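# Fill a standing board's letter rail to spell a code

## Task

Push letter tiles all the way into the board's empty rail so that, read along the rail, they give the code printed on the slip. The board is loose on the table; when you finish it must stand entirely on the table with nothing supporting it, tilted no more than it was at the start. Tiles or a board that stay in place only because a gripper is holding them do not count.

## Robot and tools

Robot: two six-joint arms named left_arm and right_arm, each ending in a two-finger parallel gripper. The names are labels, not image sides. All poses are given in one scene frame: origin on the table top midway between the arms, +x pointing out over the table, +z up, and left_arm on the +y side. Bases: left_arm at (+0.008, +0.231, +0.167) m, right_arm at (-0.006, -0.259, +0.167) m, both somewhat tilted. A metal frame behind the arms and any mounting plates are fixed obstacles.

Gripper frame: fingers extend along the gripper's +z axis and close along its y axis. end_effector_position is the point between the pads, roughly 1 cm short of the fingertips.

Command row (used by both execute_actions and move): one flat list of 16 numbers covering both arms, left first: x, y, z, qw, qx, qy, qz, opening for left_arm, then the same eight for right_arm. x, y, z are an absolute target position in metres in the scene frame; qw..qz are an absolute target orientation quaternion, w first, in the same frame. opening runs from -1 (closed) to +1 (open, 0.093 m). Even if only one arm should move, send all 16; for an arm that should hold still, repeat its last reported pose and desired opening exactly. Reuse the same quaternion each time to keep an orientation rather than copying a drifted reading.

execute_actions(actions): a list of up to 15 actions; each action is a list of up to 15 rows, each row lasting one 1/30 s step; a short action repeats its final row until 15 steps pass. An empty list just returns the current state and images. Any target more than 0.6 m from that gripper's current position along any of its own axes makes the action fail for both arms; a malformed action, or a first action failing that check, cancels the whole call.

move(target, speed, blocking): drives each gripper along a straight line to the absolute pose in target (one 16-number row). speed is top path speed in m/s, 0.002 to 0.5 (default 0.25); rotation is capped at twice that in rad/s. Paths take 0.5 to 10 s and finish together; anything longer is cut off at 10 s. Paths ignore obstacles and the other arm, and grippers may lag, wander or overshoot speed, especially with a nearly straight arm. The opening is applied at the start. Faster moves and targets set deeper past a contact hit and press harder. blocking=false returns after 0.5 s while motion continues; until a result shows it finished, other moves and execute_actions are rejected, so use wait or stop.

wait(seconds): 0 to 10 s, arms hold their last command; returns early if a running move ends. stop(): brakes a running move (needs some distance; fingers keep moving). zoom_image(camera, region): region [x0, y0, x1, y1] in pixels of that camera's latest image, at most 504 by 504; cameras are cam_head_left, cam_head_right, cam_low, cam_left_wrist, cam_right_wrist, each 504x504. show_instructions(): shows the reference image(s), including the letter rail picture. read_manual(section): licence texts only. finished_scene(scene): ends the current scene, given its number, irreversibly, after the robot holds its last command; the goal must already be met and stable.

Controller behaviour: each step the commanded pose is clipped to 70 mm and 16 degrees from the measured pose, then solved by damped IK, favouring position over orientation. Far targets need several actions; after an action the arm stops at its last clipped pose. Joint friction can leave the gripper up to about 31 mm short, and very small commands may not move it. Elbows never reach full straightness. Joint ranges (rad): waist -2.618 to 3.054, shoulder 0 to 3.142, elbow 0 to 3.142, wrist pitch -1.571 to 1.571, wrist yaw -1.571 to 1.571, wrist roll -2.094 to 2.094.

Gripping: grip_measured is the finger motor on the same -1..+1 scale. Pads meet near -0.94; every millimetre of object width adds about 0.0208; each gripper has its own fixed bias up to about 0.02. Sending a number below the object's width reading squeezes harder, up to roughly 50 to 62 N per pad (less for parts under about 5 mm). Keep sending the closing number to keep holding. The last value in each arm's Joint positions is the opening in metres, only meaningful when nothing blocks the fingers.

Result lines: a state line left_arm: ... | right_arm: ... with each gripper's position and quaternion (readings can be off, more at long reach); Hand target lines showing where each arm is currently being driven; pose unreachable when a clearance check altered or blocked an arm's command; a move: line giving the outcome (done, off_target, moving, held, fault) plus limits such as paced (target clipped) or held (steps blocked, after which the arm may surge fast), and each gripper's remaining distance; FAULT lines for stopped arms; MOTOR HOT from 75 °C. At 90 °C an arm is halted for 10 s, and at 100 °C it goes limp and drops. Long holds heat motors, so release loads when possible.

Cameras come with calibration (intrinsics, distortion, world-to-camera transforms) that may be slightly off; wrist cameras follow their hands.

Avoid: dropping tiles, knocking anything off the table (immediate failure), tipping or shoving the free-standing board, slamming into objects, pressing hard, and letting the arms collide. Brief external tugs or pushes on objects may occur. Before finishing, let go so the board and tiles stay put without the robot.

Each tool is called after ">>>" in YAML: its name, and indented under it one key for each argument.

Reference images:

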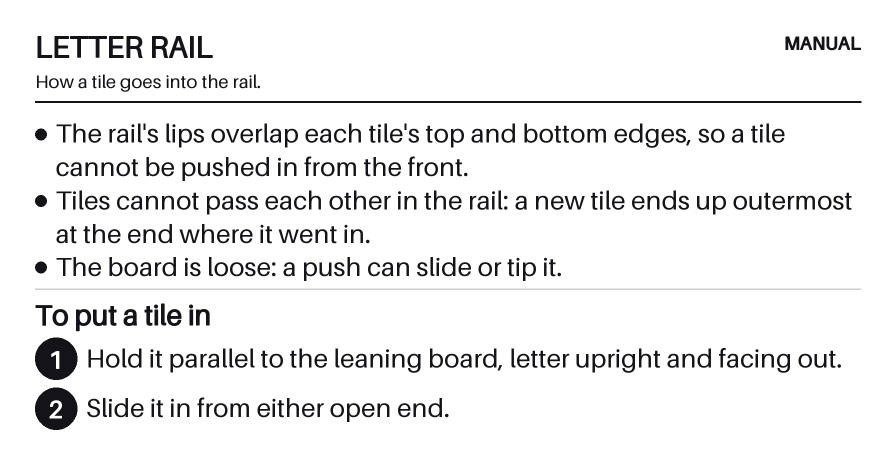

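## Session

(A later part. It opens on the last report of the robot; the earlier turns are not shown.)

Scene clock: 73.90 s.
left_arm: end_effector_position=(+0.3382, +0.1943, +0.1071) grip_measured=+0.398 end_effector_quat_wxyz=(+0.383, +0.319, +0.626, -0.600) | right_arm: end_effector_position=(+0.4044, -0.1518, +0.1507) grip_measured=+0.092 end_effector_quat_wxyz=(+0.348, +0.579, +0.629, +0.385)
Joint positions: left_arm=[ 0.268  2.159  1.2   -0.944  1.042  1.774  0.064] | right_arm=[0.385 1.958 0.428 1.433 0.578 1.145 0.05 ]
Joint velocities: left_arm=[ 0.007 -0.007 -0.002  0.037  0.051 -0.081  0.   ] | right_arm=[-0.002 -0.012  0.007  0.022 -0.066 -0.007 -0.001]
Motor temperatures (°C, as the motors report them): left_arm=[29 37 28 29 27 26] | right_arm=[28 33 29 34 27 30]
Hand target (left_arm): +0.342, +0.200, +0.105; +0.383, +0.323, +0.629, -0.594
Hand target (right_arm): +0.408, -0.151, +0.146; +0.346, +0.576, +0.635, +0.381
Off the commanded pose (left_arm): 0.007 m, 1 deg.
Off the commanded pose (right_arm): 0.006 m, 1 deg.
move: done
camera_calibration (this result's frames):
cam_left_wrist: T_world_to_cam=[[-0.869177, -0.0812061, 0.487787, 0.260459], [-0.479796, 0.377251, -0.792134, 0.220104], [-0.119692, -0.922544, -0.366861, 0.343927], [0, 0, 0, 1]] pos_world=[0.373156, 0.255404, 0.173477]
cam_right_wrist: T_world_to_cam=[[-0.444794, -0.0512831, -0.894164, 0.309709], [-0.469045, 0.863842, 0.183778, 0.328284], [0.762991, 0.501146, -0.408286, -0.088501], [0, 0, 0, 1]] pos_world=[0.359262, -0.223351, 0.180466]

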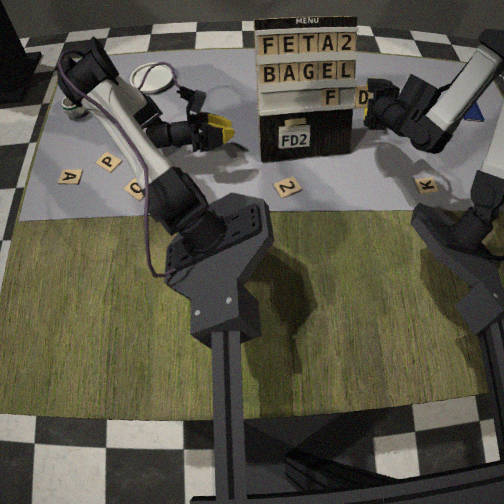

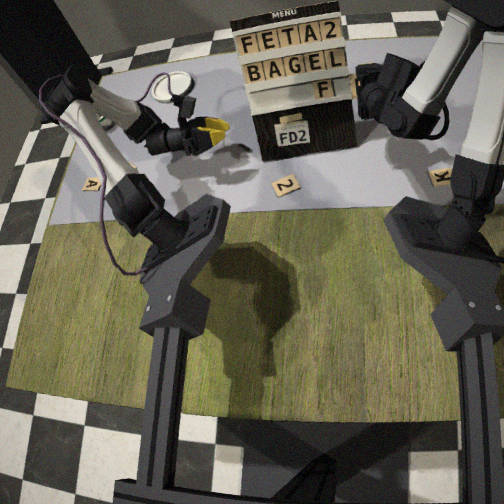

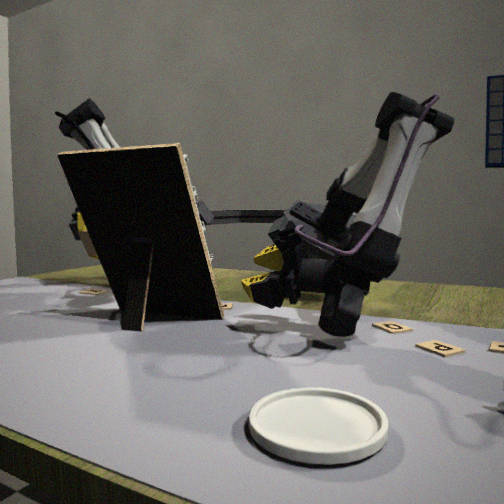

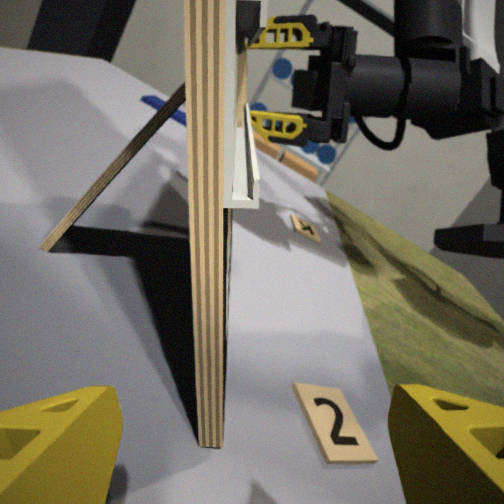

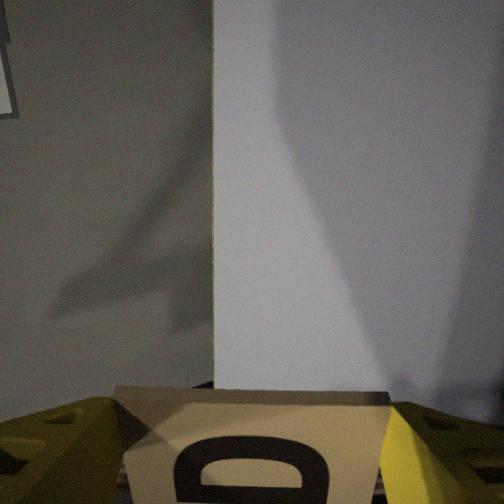

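Slightly deeper, then in.

>>> move:
  target: [0.342,0.2,0.105,0.383,0.323,0.629,-0.594,0.4,0.412,-0.148,0.145,0.346,0.576,0.635,0.381,0.05]
  speed: 0.015

>>> move:
  target: [0.342,0.2,0.105,0.383,0.323,0.629,-0.594,0.4,0.409,-0.133,0.146,0.346,0.576,0.635,0.381,0.05]
  speed: 0.015

>>> zoom_image:
  camera: "cam_left_wrist"
  region: [200,20,320,140]

>>> zoom_image:
  camera: "cam_head_left"
  region: [320,60,400,140]

Scene clock: 74.93 s.
left_arm: end_effector_position=(+0.3382, +0.1943, +0.1071) grip_measured=+0.398 end_effector_quat_wxyz=(+0.383, +0.319, +0.626, -0.600) | right_arm: end_effector_position=(+0.4084, -0.1508, +0.1516) grip_measured=+0.092 end_effector_quat_wxyz=(+0.349, +0.579, +0.629, +0.385)
Joint positions: left_arm=[ 0.268  2.159  1.2   -0.944  1.042  1.774  0.064] | right_arm=[0.385 1.958 0.445 1.419 0.58  1.142 0.05 ]
Joint velocities: left_arm=[-0.007 -0.007 -0.012 -0.066 -0.051 -0.037 -0.001] | right_arm=[-0.017  0.002  0.002 -0.081 -0.022  0.022  0.001]
Motor temperatures (°C, as the motors report them): left_arm=[29 38 28 29 27 26] | right_arm=[28 33 29 34 27 30]
Hand target (left_arm): +0.342, +0.200, +0.105; +0.383, +0.323, +0.629, -0.594
Hand target (right_arm): +0.412, -0.148, +0.145; +0.346, +0.576, +0.635, +0.381
Off the commanded pose (left_arm): 0.007 m, 1 deg.
Off the commanded pose (right_arm): 0.008 m, 1 deg.
move: done
camera_calibration (this result's frames):
cam_left_wrist: T_world_to_cam=[[-0.869177, -0.0812061, 0.487787, 0.260459], [-0.479796, 0.377251, -0.792134, 0.220104], [-0.119692, -0.922544, -0.366861, 0.343927], [0, 0, 0, 1]] pos_world=[0.373156, 0.255404, 0.173477]
cam_right_wrist: T_world_to_cam=[[-0.443486, -0.0526001, -0.894737, 0.311748], [-0.467465, 0.865318, 0.180834, 0.329171], [0.76472, 0.498455, -0.408345, -0.0927925], [0, 0, 0, 1]] pos_world=[0.363092, -0.222186, 0.181516]

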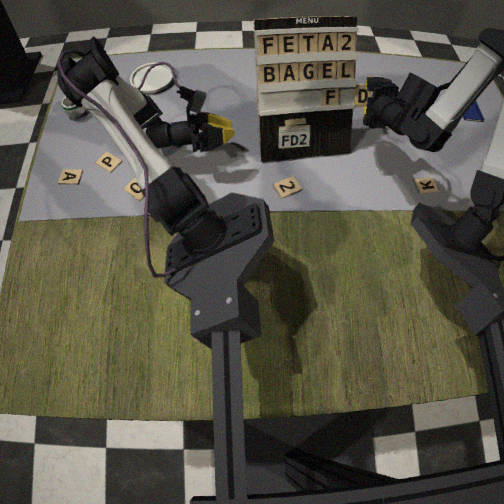

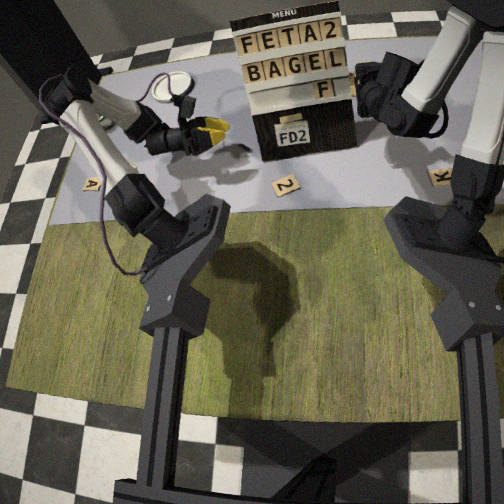

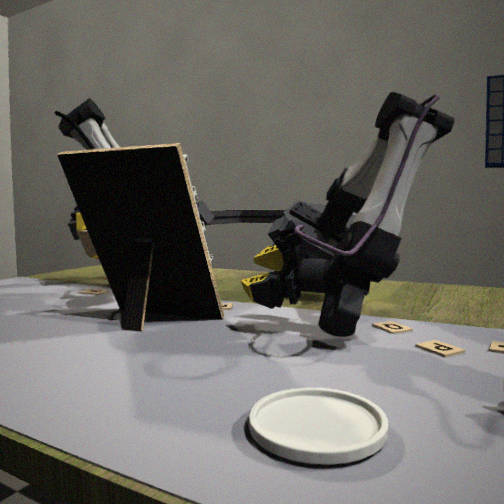

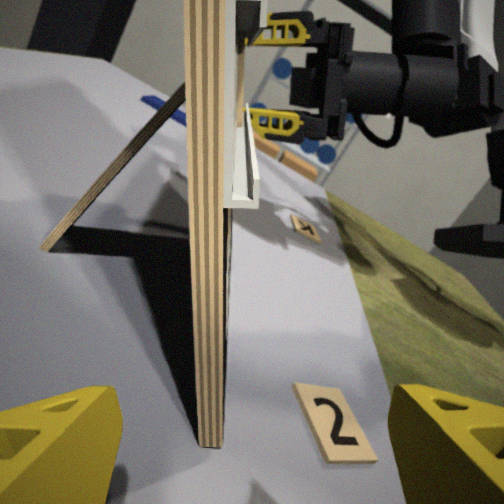

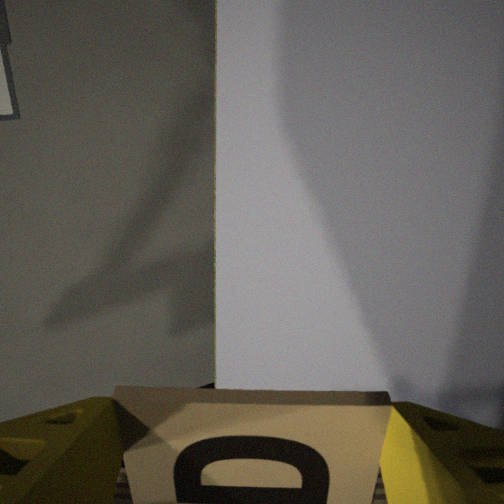

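Scene clock: 76.40 s.
left_arm: end_effector_position=(+0.3382, +0.1943, +0.1071) grip_measured=+0.398 end_effector_quat_wxyz=(+0.383, +0.319, +0.626, -0.600) | right_arm: end_effector_position=(+0.4100, -0.1501, +0.1494) grip_measured=+0.092 end_effector_quat_wxyz=(+0.359, +0.590, +0.621, +0.371)
Joint positions: left_arm=[ 0.268  2.159  1.2   -0.944  1.042  1.774  0.064] | right_arm=[0.401 1.992 0.468 1.442 0.637 1.142 0.05 ]
Joint velocities: left_arm=[-0.007 -0.022  0.002 -0.037  0.037  0.007 -0.001] | right_arm=[ 0.022  0.002  0.007  0.022  0.066 -0.081 -0.001]
Motor temperatures (°C, as the motors report them): left_arm=[29 38 28 29 27 26] | right_arm=[28 33 29 34 27 30]
Hand target (left_arm): +0.342, +0.200, +0.105; +0.383, +0.323, +0.629, -0.594
Hand target (right_arm): +0.408, -0.133, +0.146; +0.346, +0.576, +0.635, +0.381
Off the commanded pose (left_arm): 0.007 m, 1 deg.
Off the commanded pose (right_arm): 0.017 m, 3 deg.
move: off_target (right_arm)
camera_calibration (this result's frames):
cam_left_wrist: T_world_to_cam=[[-0.869177, -0.0812061, 0.487787, 0.260459], [-0.479796, 0.377251, -0.792134, 0.220104], [-0.119692, -0.922544, -0.366861, 0.343927], [0, 0, 0, 1]] pos_world=[0.373156, 0.255404, 0.173477]
cam_right_wrist: T_world_to_cam=[[-0.45162, -0.0483541, -0.890899, 0.313857], [-0.431656, 0.885731, 0.170744, 0.319677], [0.780841, 0.461673, -0.420886, -0.105545], [0, 0, 0, 1]] pos_world=[0.362148, -0.219244, 0.18061]

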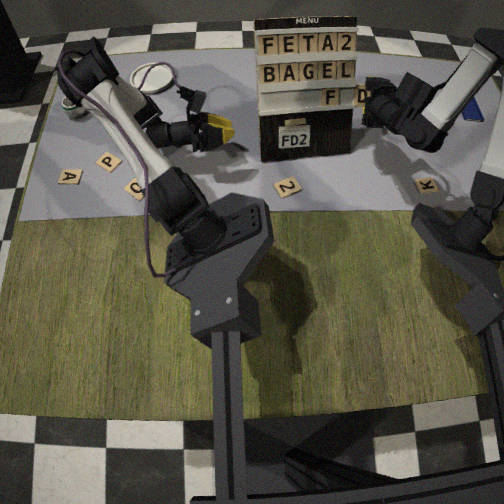

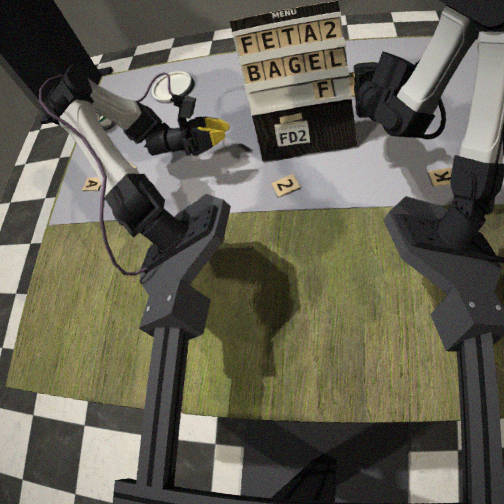

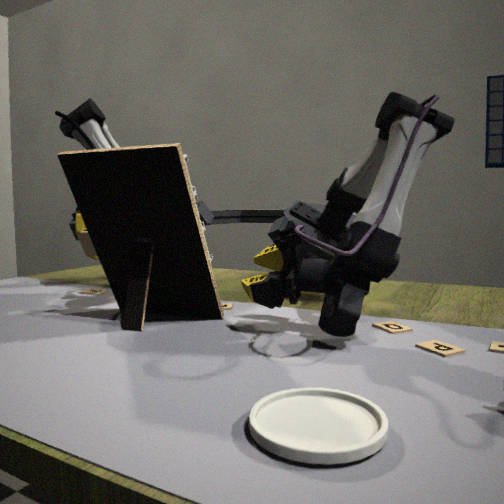

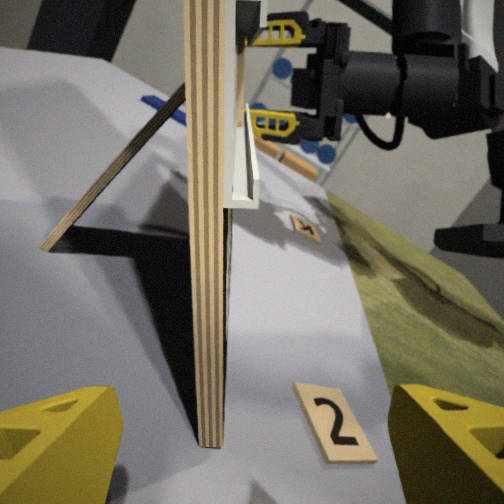

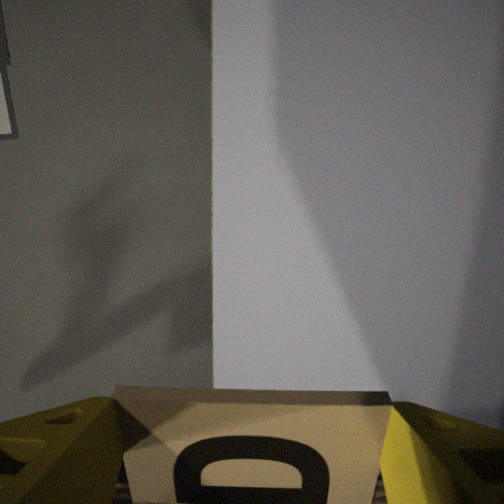

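Region (200, 20, 320, 140) of cam_left_wrist's 504x504 image, scaled by 4.200, with more detail than that image has.

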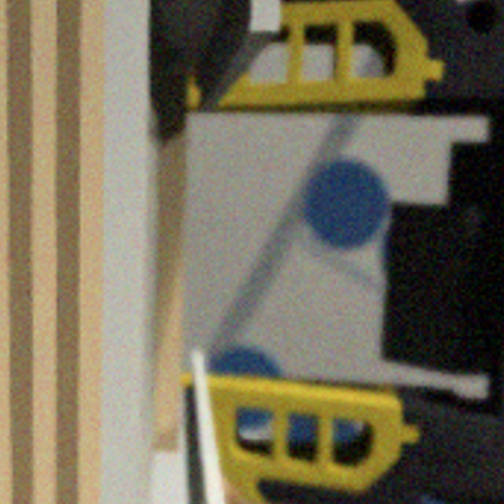

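Region (320, 60, 400, 140) of cam_head_left's 504x504 image, scaled by 6.300, with more detail than that image has.

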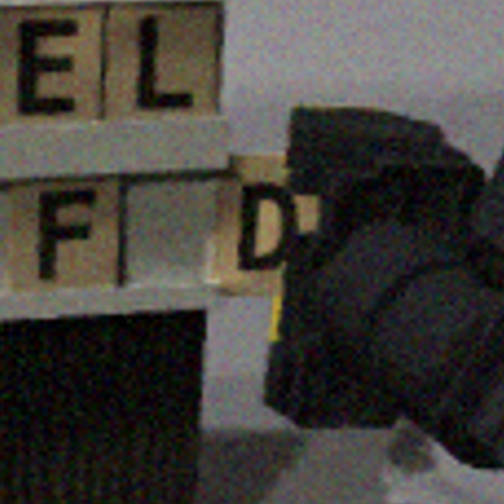

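>>> move:
  target: [0.342,0.2,0.105,0.383,0.323,0.629,-0.594,0.4,0.401,-0.155,0.143,0.346,0.576,0.635,0.381,0.05]
  speed: 0.015

>>> move:
  target: [0.342,0.2,0.105,0.383,0.323,0.629,-0.594,0.4,0.403,-0.135,0.142,0.346,0.576,0.635,0.381,0.05]
  speed: 0.015

>>> zoom_image:
  camera: "cam_left_wrist"
  region: [200,20,320,140]

>>> zoom_image:
  camera: "cam_head_left"
  region: [320,60,400,140]

Scene clock: 78.53 s.
left_arm: end_effector_position=(+0.3382, +0.1943, +0.1071) grip_measured=+0.398 end_effector_quat_wxyz=(+0.383, +0.319, +0.626, -0.600) | right_arm: end_effector_position=(+0.4043, -0.1514, +0.1440) grip_measured=+0.092 end_effector_quat_wxyz=(+0.349, +0.580, +0.630, +0.381)
Joint positions: left_arm=[ 0.268  2.159  1.2   -0.944  1.042  1.774  0.064] | right_arm=[0.376 1.992 0.435 1.459 0.577 1.142 0.05 ]
Joint velocities: left_arm=[-0.007  0.002  0.012 -0.022 -0.066 -0.051 -0.   ] | right_arm=[-0.007 -0.007 -0.002 -0.11   0.022 -0.022 -0.   ]
Motor temperatures (°C, as the motors report them): left_arm=[29 38 28 29 27 26] | right_arm=[28 33 29 34 27 30]
Hand target (left_arm): +0.342, +0.200, +0.105; +0.383, +0.323, +0.629, -0.594
Hand target (right_arm): +0.401, -0.155, +0.143; +0.346, +0.576, +0.635, +0.381
Off the commanded pose (left_arm): 0.007 m, 1 deg.
Off the commanded pose (right_arm): 0.005 m, 1 deg.
move: done
camera_calibration (this result's frames):
cam_left_wrist: T_world_to_cam=[[-0.869177, -0.0812061, 0.487787, 0.260459], [-0.479796, 0.377251, -0.792134, 0.220104], [-0.119692, -0.922544, -0.366861, 0.343927], [0, 0, 0, 1]] pos_world=[0.373156, 0.255404, 0.173477]
cam_right_wrist: T_world_to_cam=[[-0.448856, -0.0547275, -0.891926, 0.30447], [-0.464105, 0.867227, 0.180346, 0.328161], [0.763633, 0.494897, -0.41466, -0.0916764], [0, 0, 0, 1]] pos_world=[0.358972, -0.222557, 0.174368]

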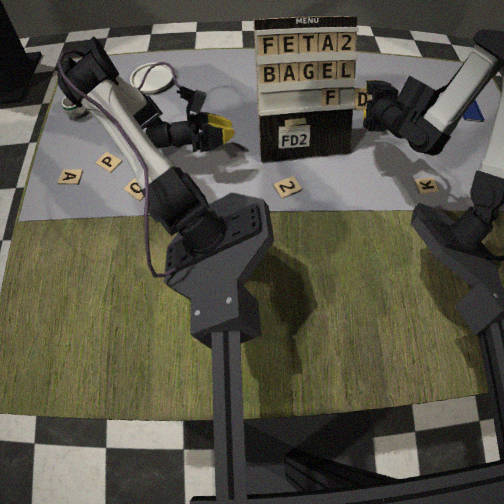

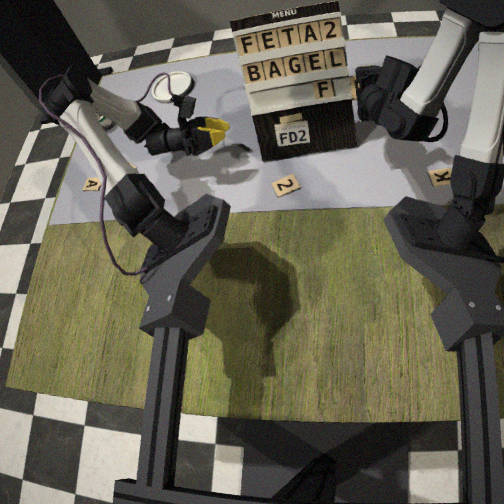

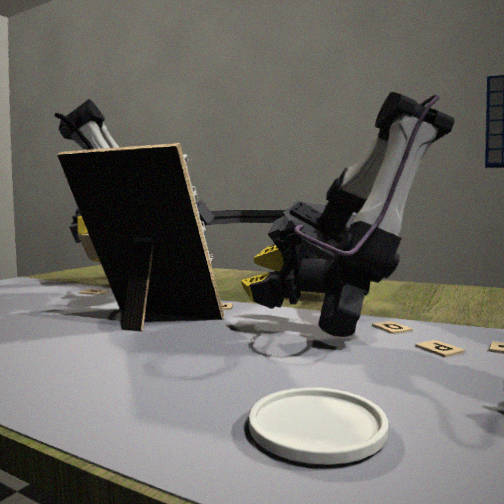

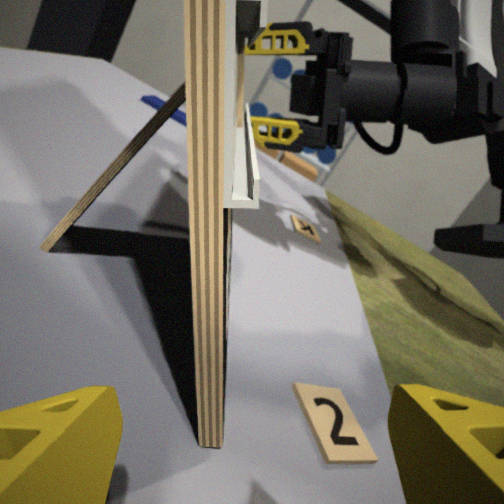

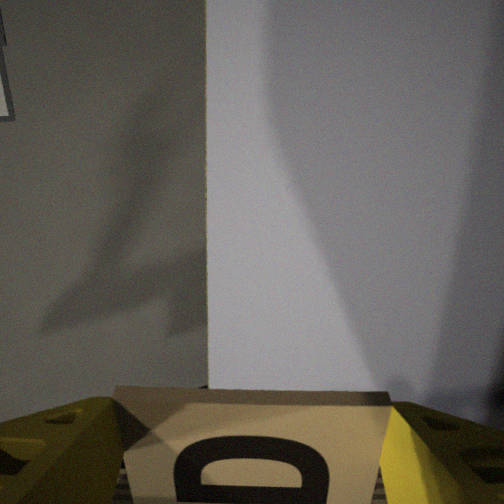

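Scene clock: 79.87 s.
left_arm: end_effector_position=(+0.3382, +0.1943, +0.1071) grip_measured=+0.398 end_effector_quat_wxyz=(+0.383, +0.319, +0.626, -0.600) | right_arm: end_effector_position=(+0.4032, -0.1510, +0.1446) grip_measured=+0.092 end_effector_quat_wxyz=(+0.357, +0.588, +0.623, +0.371)
Joint positions: left_arm=[ 0.268  2.159  1.2   -0.944  1.042  1.774  0.064] | right_arm=[0.397 2.011 0.444 1.48  0.631 1.142 0.05 ]
Joint velocities: left_arm=[ 0.017  0.022  0.012 -0.066 -0.051 -0.007 -0.001] | right_arm=[ 0.007  0.002 -0.017 -0.007  0.007  0.051  0.   ]
Motor temperatures (°C, as the motors report them): left_arm=[29 38 28 29 27 26] | right_arm=[28 33 29 34 27 30]
Hand target (left_arm): +0.342, +0.200, +0.105; +0.383, +0.323, +0.629, -0.594
Hand target (right_arm): +0.402, -0.135, +0.142; +0.346, +0.576, +0.635, +0.381
Off the commanded pose (left_arm): 0.007 m, 1 deg.
Off the commanded pose (right_arm): 0.016 m, 3 deg.
move: off_target (right_arm)
camera_calibration (this result's frames):
cam_left_wrist: T_world_to_cam=[[-0.869177, -0.0812061, 0.487787, 0.260459], [-0.479796, 0.377251, -0.792134, 0.220104], [-0.119692, -0.922544, -0.366861, 0.343927], [0, 0, 0, 1]] pos_world=[0.373156, 0.255404, 0.173477]
cam_right_wrist: T_world_to_cam=[[-0.454006, -0.0513246, -0.889519, 0.30683], [-0.4357, 0.883623, 0.171395, 0.319533], [0.777203, 0.465378, -0.423532, -0.0993654], [0, 0, 0, 1]] pos_world=[0.35575, -0.220356, 0.17608]

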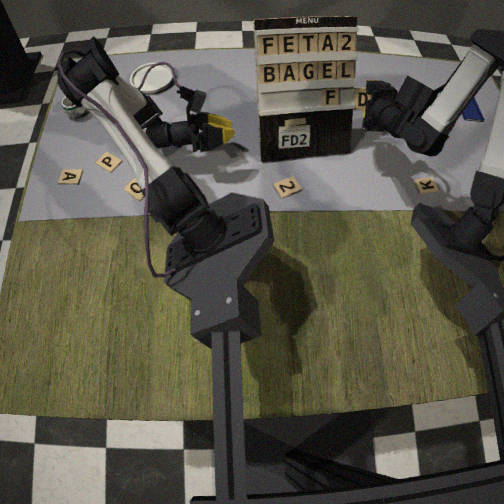

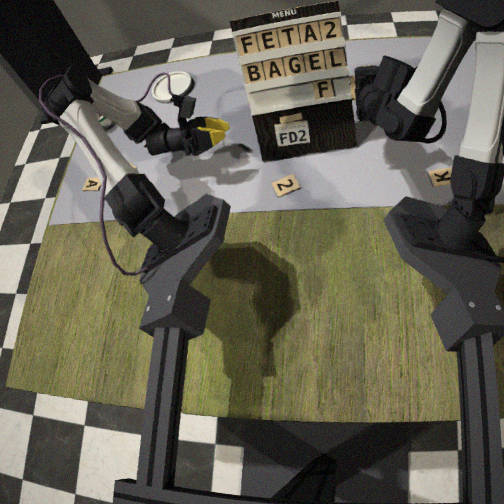

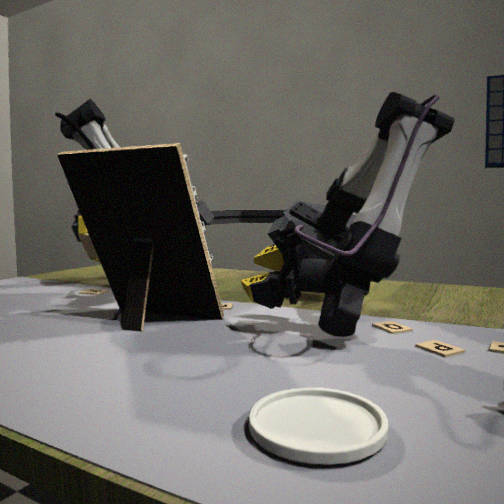

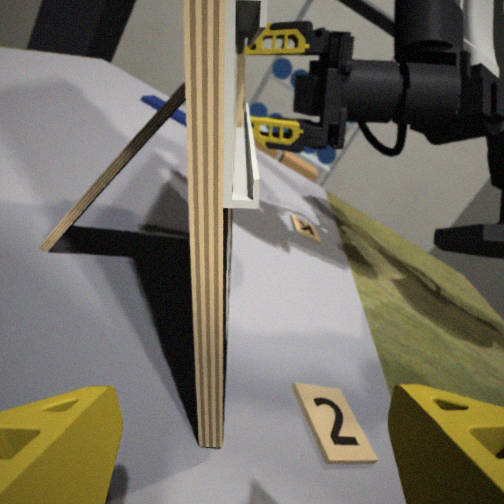

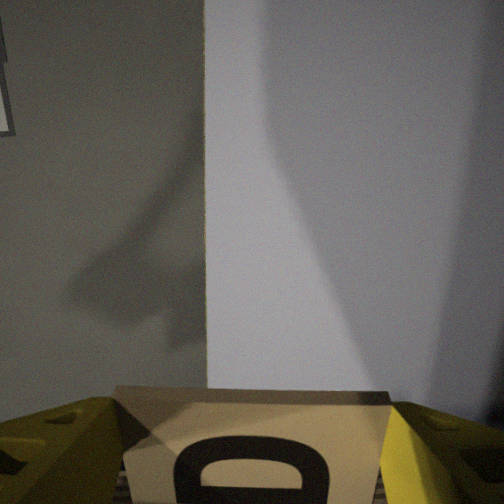

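Region (200, 20, 320, 140) of cam_left_wrist's 504x504 image, scaled by 4.200, with more detail than that image has.

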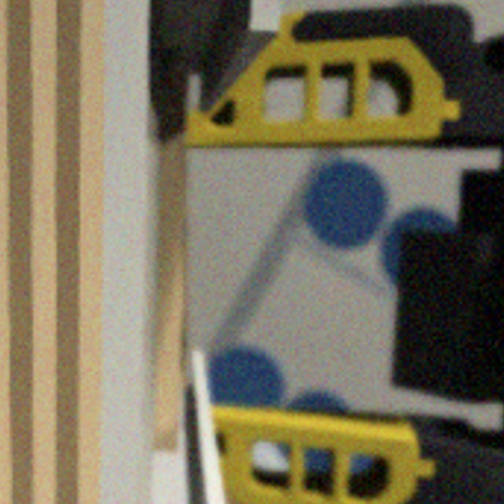

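Region (320, 60, 400, 140) of cam_head_left's 504x504 image, scaled by 6.300, with more detail than that image has.

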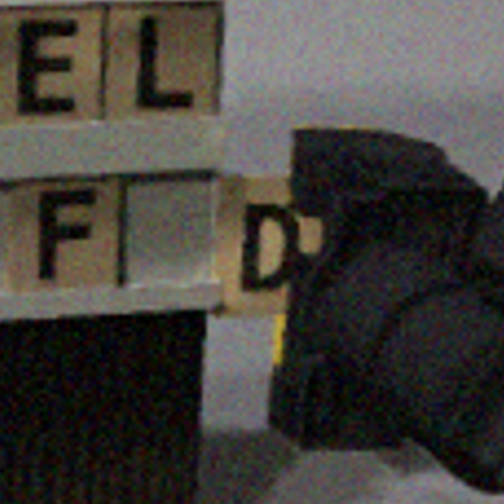

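>>> move:
  target: [0.342,0.2,0.105,0.383,0.323,0.629,-0.594,0.4,0.403,-0.154,0.153,0.346,0.576,0.635,0.381,0.05]
  speed: 0.015

>>> move:
  target: [0.342,0.2,0.105,0.383,0.323,0.629,-0.594,0.4,0.404,-0.136,0.15,0.346,0.576,0.635,0.381,0.05]
  speed: 0.015

>>> zoom_image:
  camera: "cam_left_wrist"
  region: [200,20,320,140]

>>> zoom_image:
  camera: "cam_head_left"
  region: [320,60,400,140]

Scene clock: 81.80 s.
left_arm: end_effector_position=(+0.3382, +0.1943, +0.1071) grip_measured=+0.398 end_effector_quat_wxyz=(+0.383, +0.319, +0.626, -0.600) | right_arm: end_effector_position=(+0.4089, -0.1500, +0.1576) grip_measured=+0.092 end_effector_quat_wxyz=(+0.351, +0.579, +0.625, +0.388)
Joint positions: left_arm=[ 0.268  2.159  1.2   -0.944  1.042  1.774  0.064] | right_arm=[0.398 1.942 0.444 1.414 0.59  1.142 0.05 ]
Joint velocities: left_arm=[ 0.002 -0.002 -0.007 -0.037 -0.022 -0.007 -0.001] | right_arm=[-0.022 -0.007  0.007 -0.022 -0.037  0.007 -0.001]
Motor temperatures (°C, as the motors report them): left_arm=[29 38 28 29 27 26] | right_arm=[28 33 29 34 27 30]
Hand target (left_arm): +0.342, +0.200, +0.105; +0.383, +0.323, +0.629, -0.594
Hand target (right_arm): +0.403, -0.154, +0.153; +0.346, +0.576, +0.635, +0.381
Off the commanded pose (left_arm): 0.007 m, 1 deg.
Off the commanded pose (right_arm): 0.008 m, 2 deg.
move: done
camera_calibration (this result's frames):
cam_left_wrist: T_world_to_cam=[[-0.869177, -0.0812061, 0.487787, 0.260459], [-0.479796, 0.377251, -0.792134, 0.220104], [-0.119692, -0.922544, -0.366861, 0.343927], [0, 0, 0, 1]] pos_world=[0.373156, 0.255404, 0.173477]
cam_right_wrist: T_world_to_cam=[[-0.435978, -0.047601, -0.898697, 0.31561], [-0.466328, 0.866031, 0.180355, 0.327374], [0.769715, 0.497719, -0.399768, -0.0945802], [0, 0, 0, 1]] pos_world=[0.363063, -0.221419, 0.186784]

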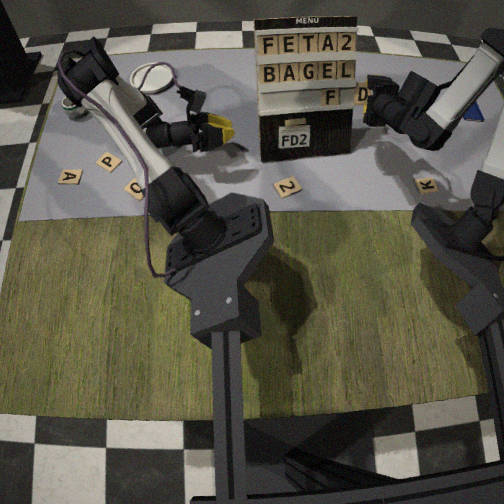

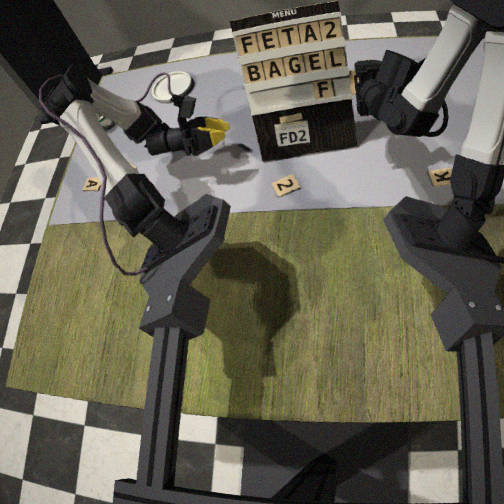

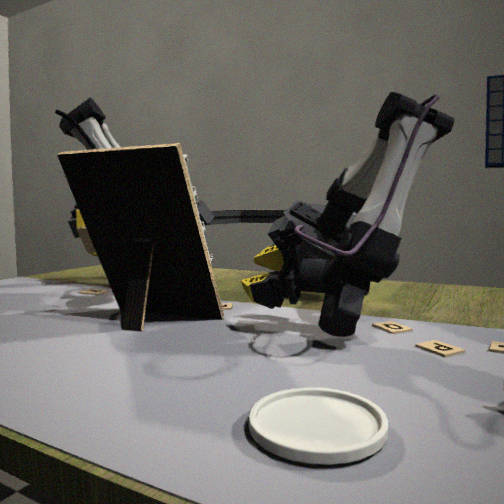

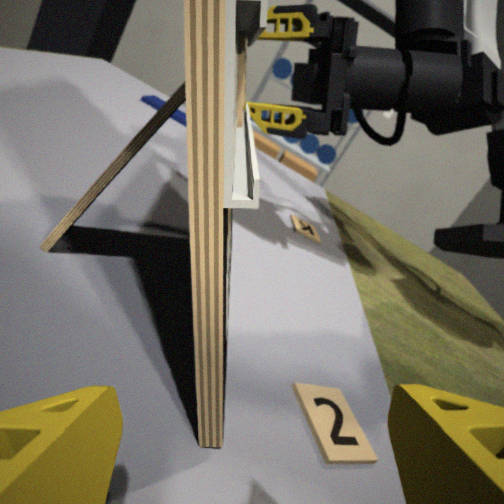

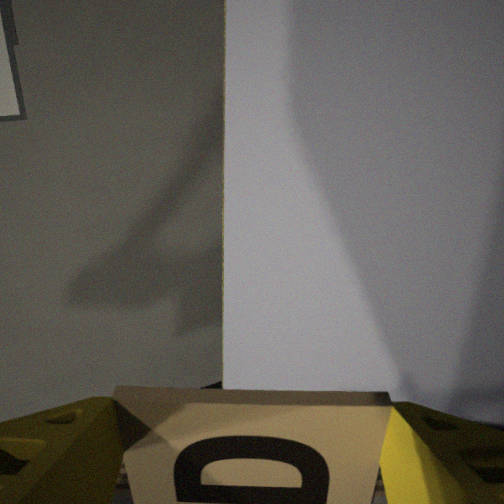

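Scene clock: 83.13 s.
left_arm: end_effector_position=(+0.3382, +0.1943, +0.1071) grip_measured=+0.398 end_effector_quat_wxyz=(+0.383, +0.319, +0.626, -0.600) | right_arm: end_effector_position=(+0.4049, -0.1439, +0.1538) grip_measured=+0.092 end_effector_quat_wxyz=(+0.350, +0.579, +0.629, +0.383)
Joint positions: left_arm=[ 0.268  2.159  1.2   -0.944  1.042  1.774  0.064] | right_arm=[0.416 1.974 0.449 1.43  0.615 1.144 0.05 ]
Joint velocities: left_arm=[-0.007 -0.012  0.012  0.022 -0.022  0.007  0.   ] | right_arm=[ 0.002 -0.012  0.017 -0.022  0.007  0.051 -0.   ]
Motor temperatures (°C, as the motors report them): left_arm=[29 38 28 29 27 26] | right_arm=[28 33 29 35 27 30]
Hand target (left_arm): +0.342, +0.200, +0.105; +0.383, +0.323, +0.629, -0.594
Hand target (right_arm): +0.404, -0.136, +0.150; +0.346, +0.576, +0.635, +0.381
Off the commanded pose (left_arm): 0.007 m, 1 deg.
Off the commanded pose (right_arm): 0.009 m, 1 deg.
move: done
camera_calibration (this result's frames):
cam_left_wrist: T_world_to_cam=[[-0.869177, -0.0812061, 0.487787, 0.260459], [-0.479796, 0.377251, -0.792134, 0.220104], [-0.119692, -0.922544, -0.366861, 0.343927], [0, 0, 0, 1]] pos_world=[0.373156, 0.255404, 0.173477]
cam_right_wrist: T_world_to_cam=[[-0.444741, -0.0541043, -0.894023, 0.312655], [-0.464637, 0.867292, 0.178652, 0.32066], [0.765714, 0.49485, -0.41086, -0.0932256], [0, 0, 0, 1]] pos_world=[0.359425, -0.215057, 0.183932]

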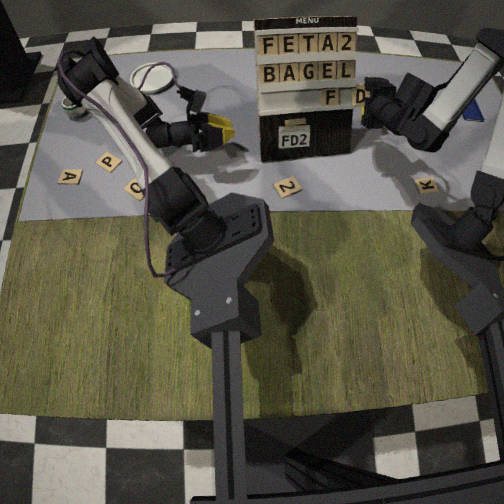

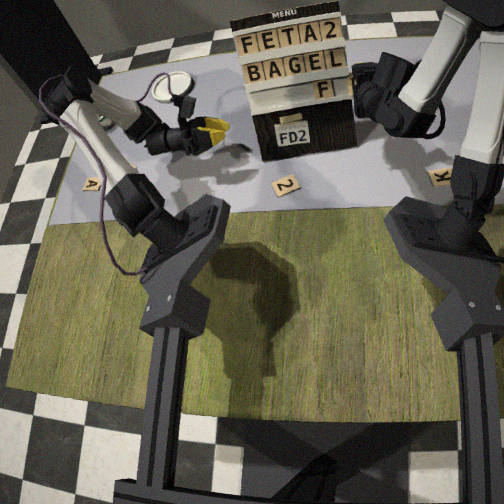

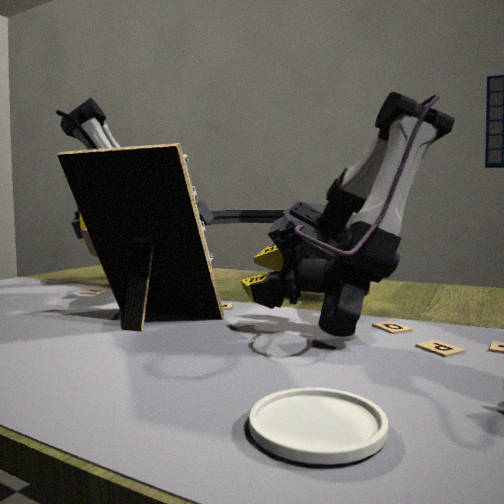

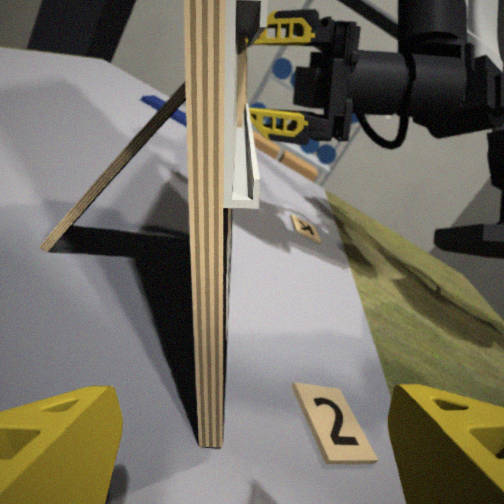

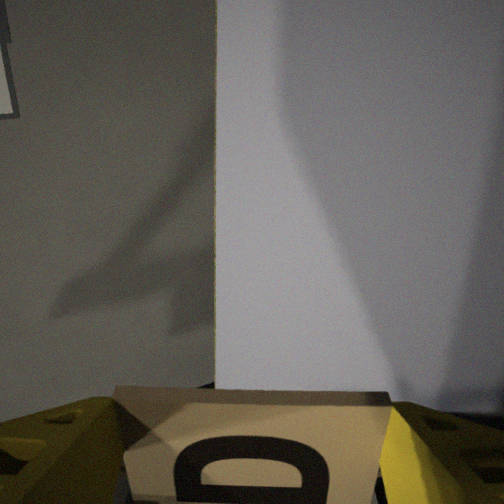

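Region (200, 20, 320, 140) of cam_left_wrist's 504x504 image, scaled by 4.200, with more detail than that image has.

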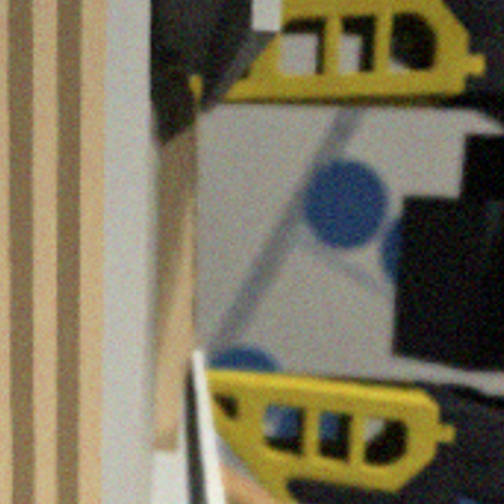

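Region (320, 60, 400, 140) of cam_head_left's 504x504 image, scaled by 6.300, with more detail than that image has.

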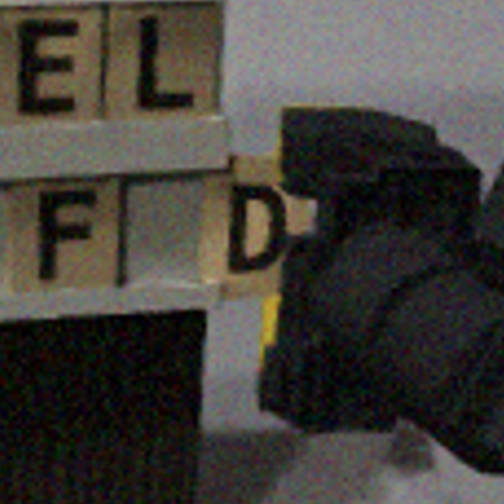

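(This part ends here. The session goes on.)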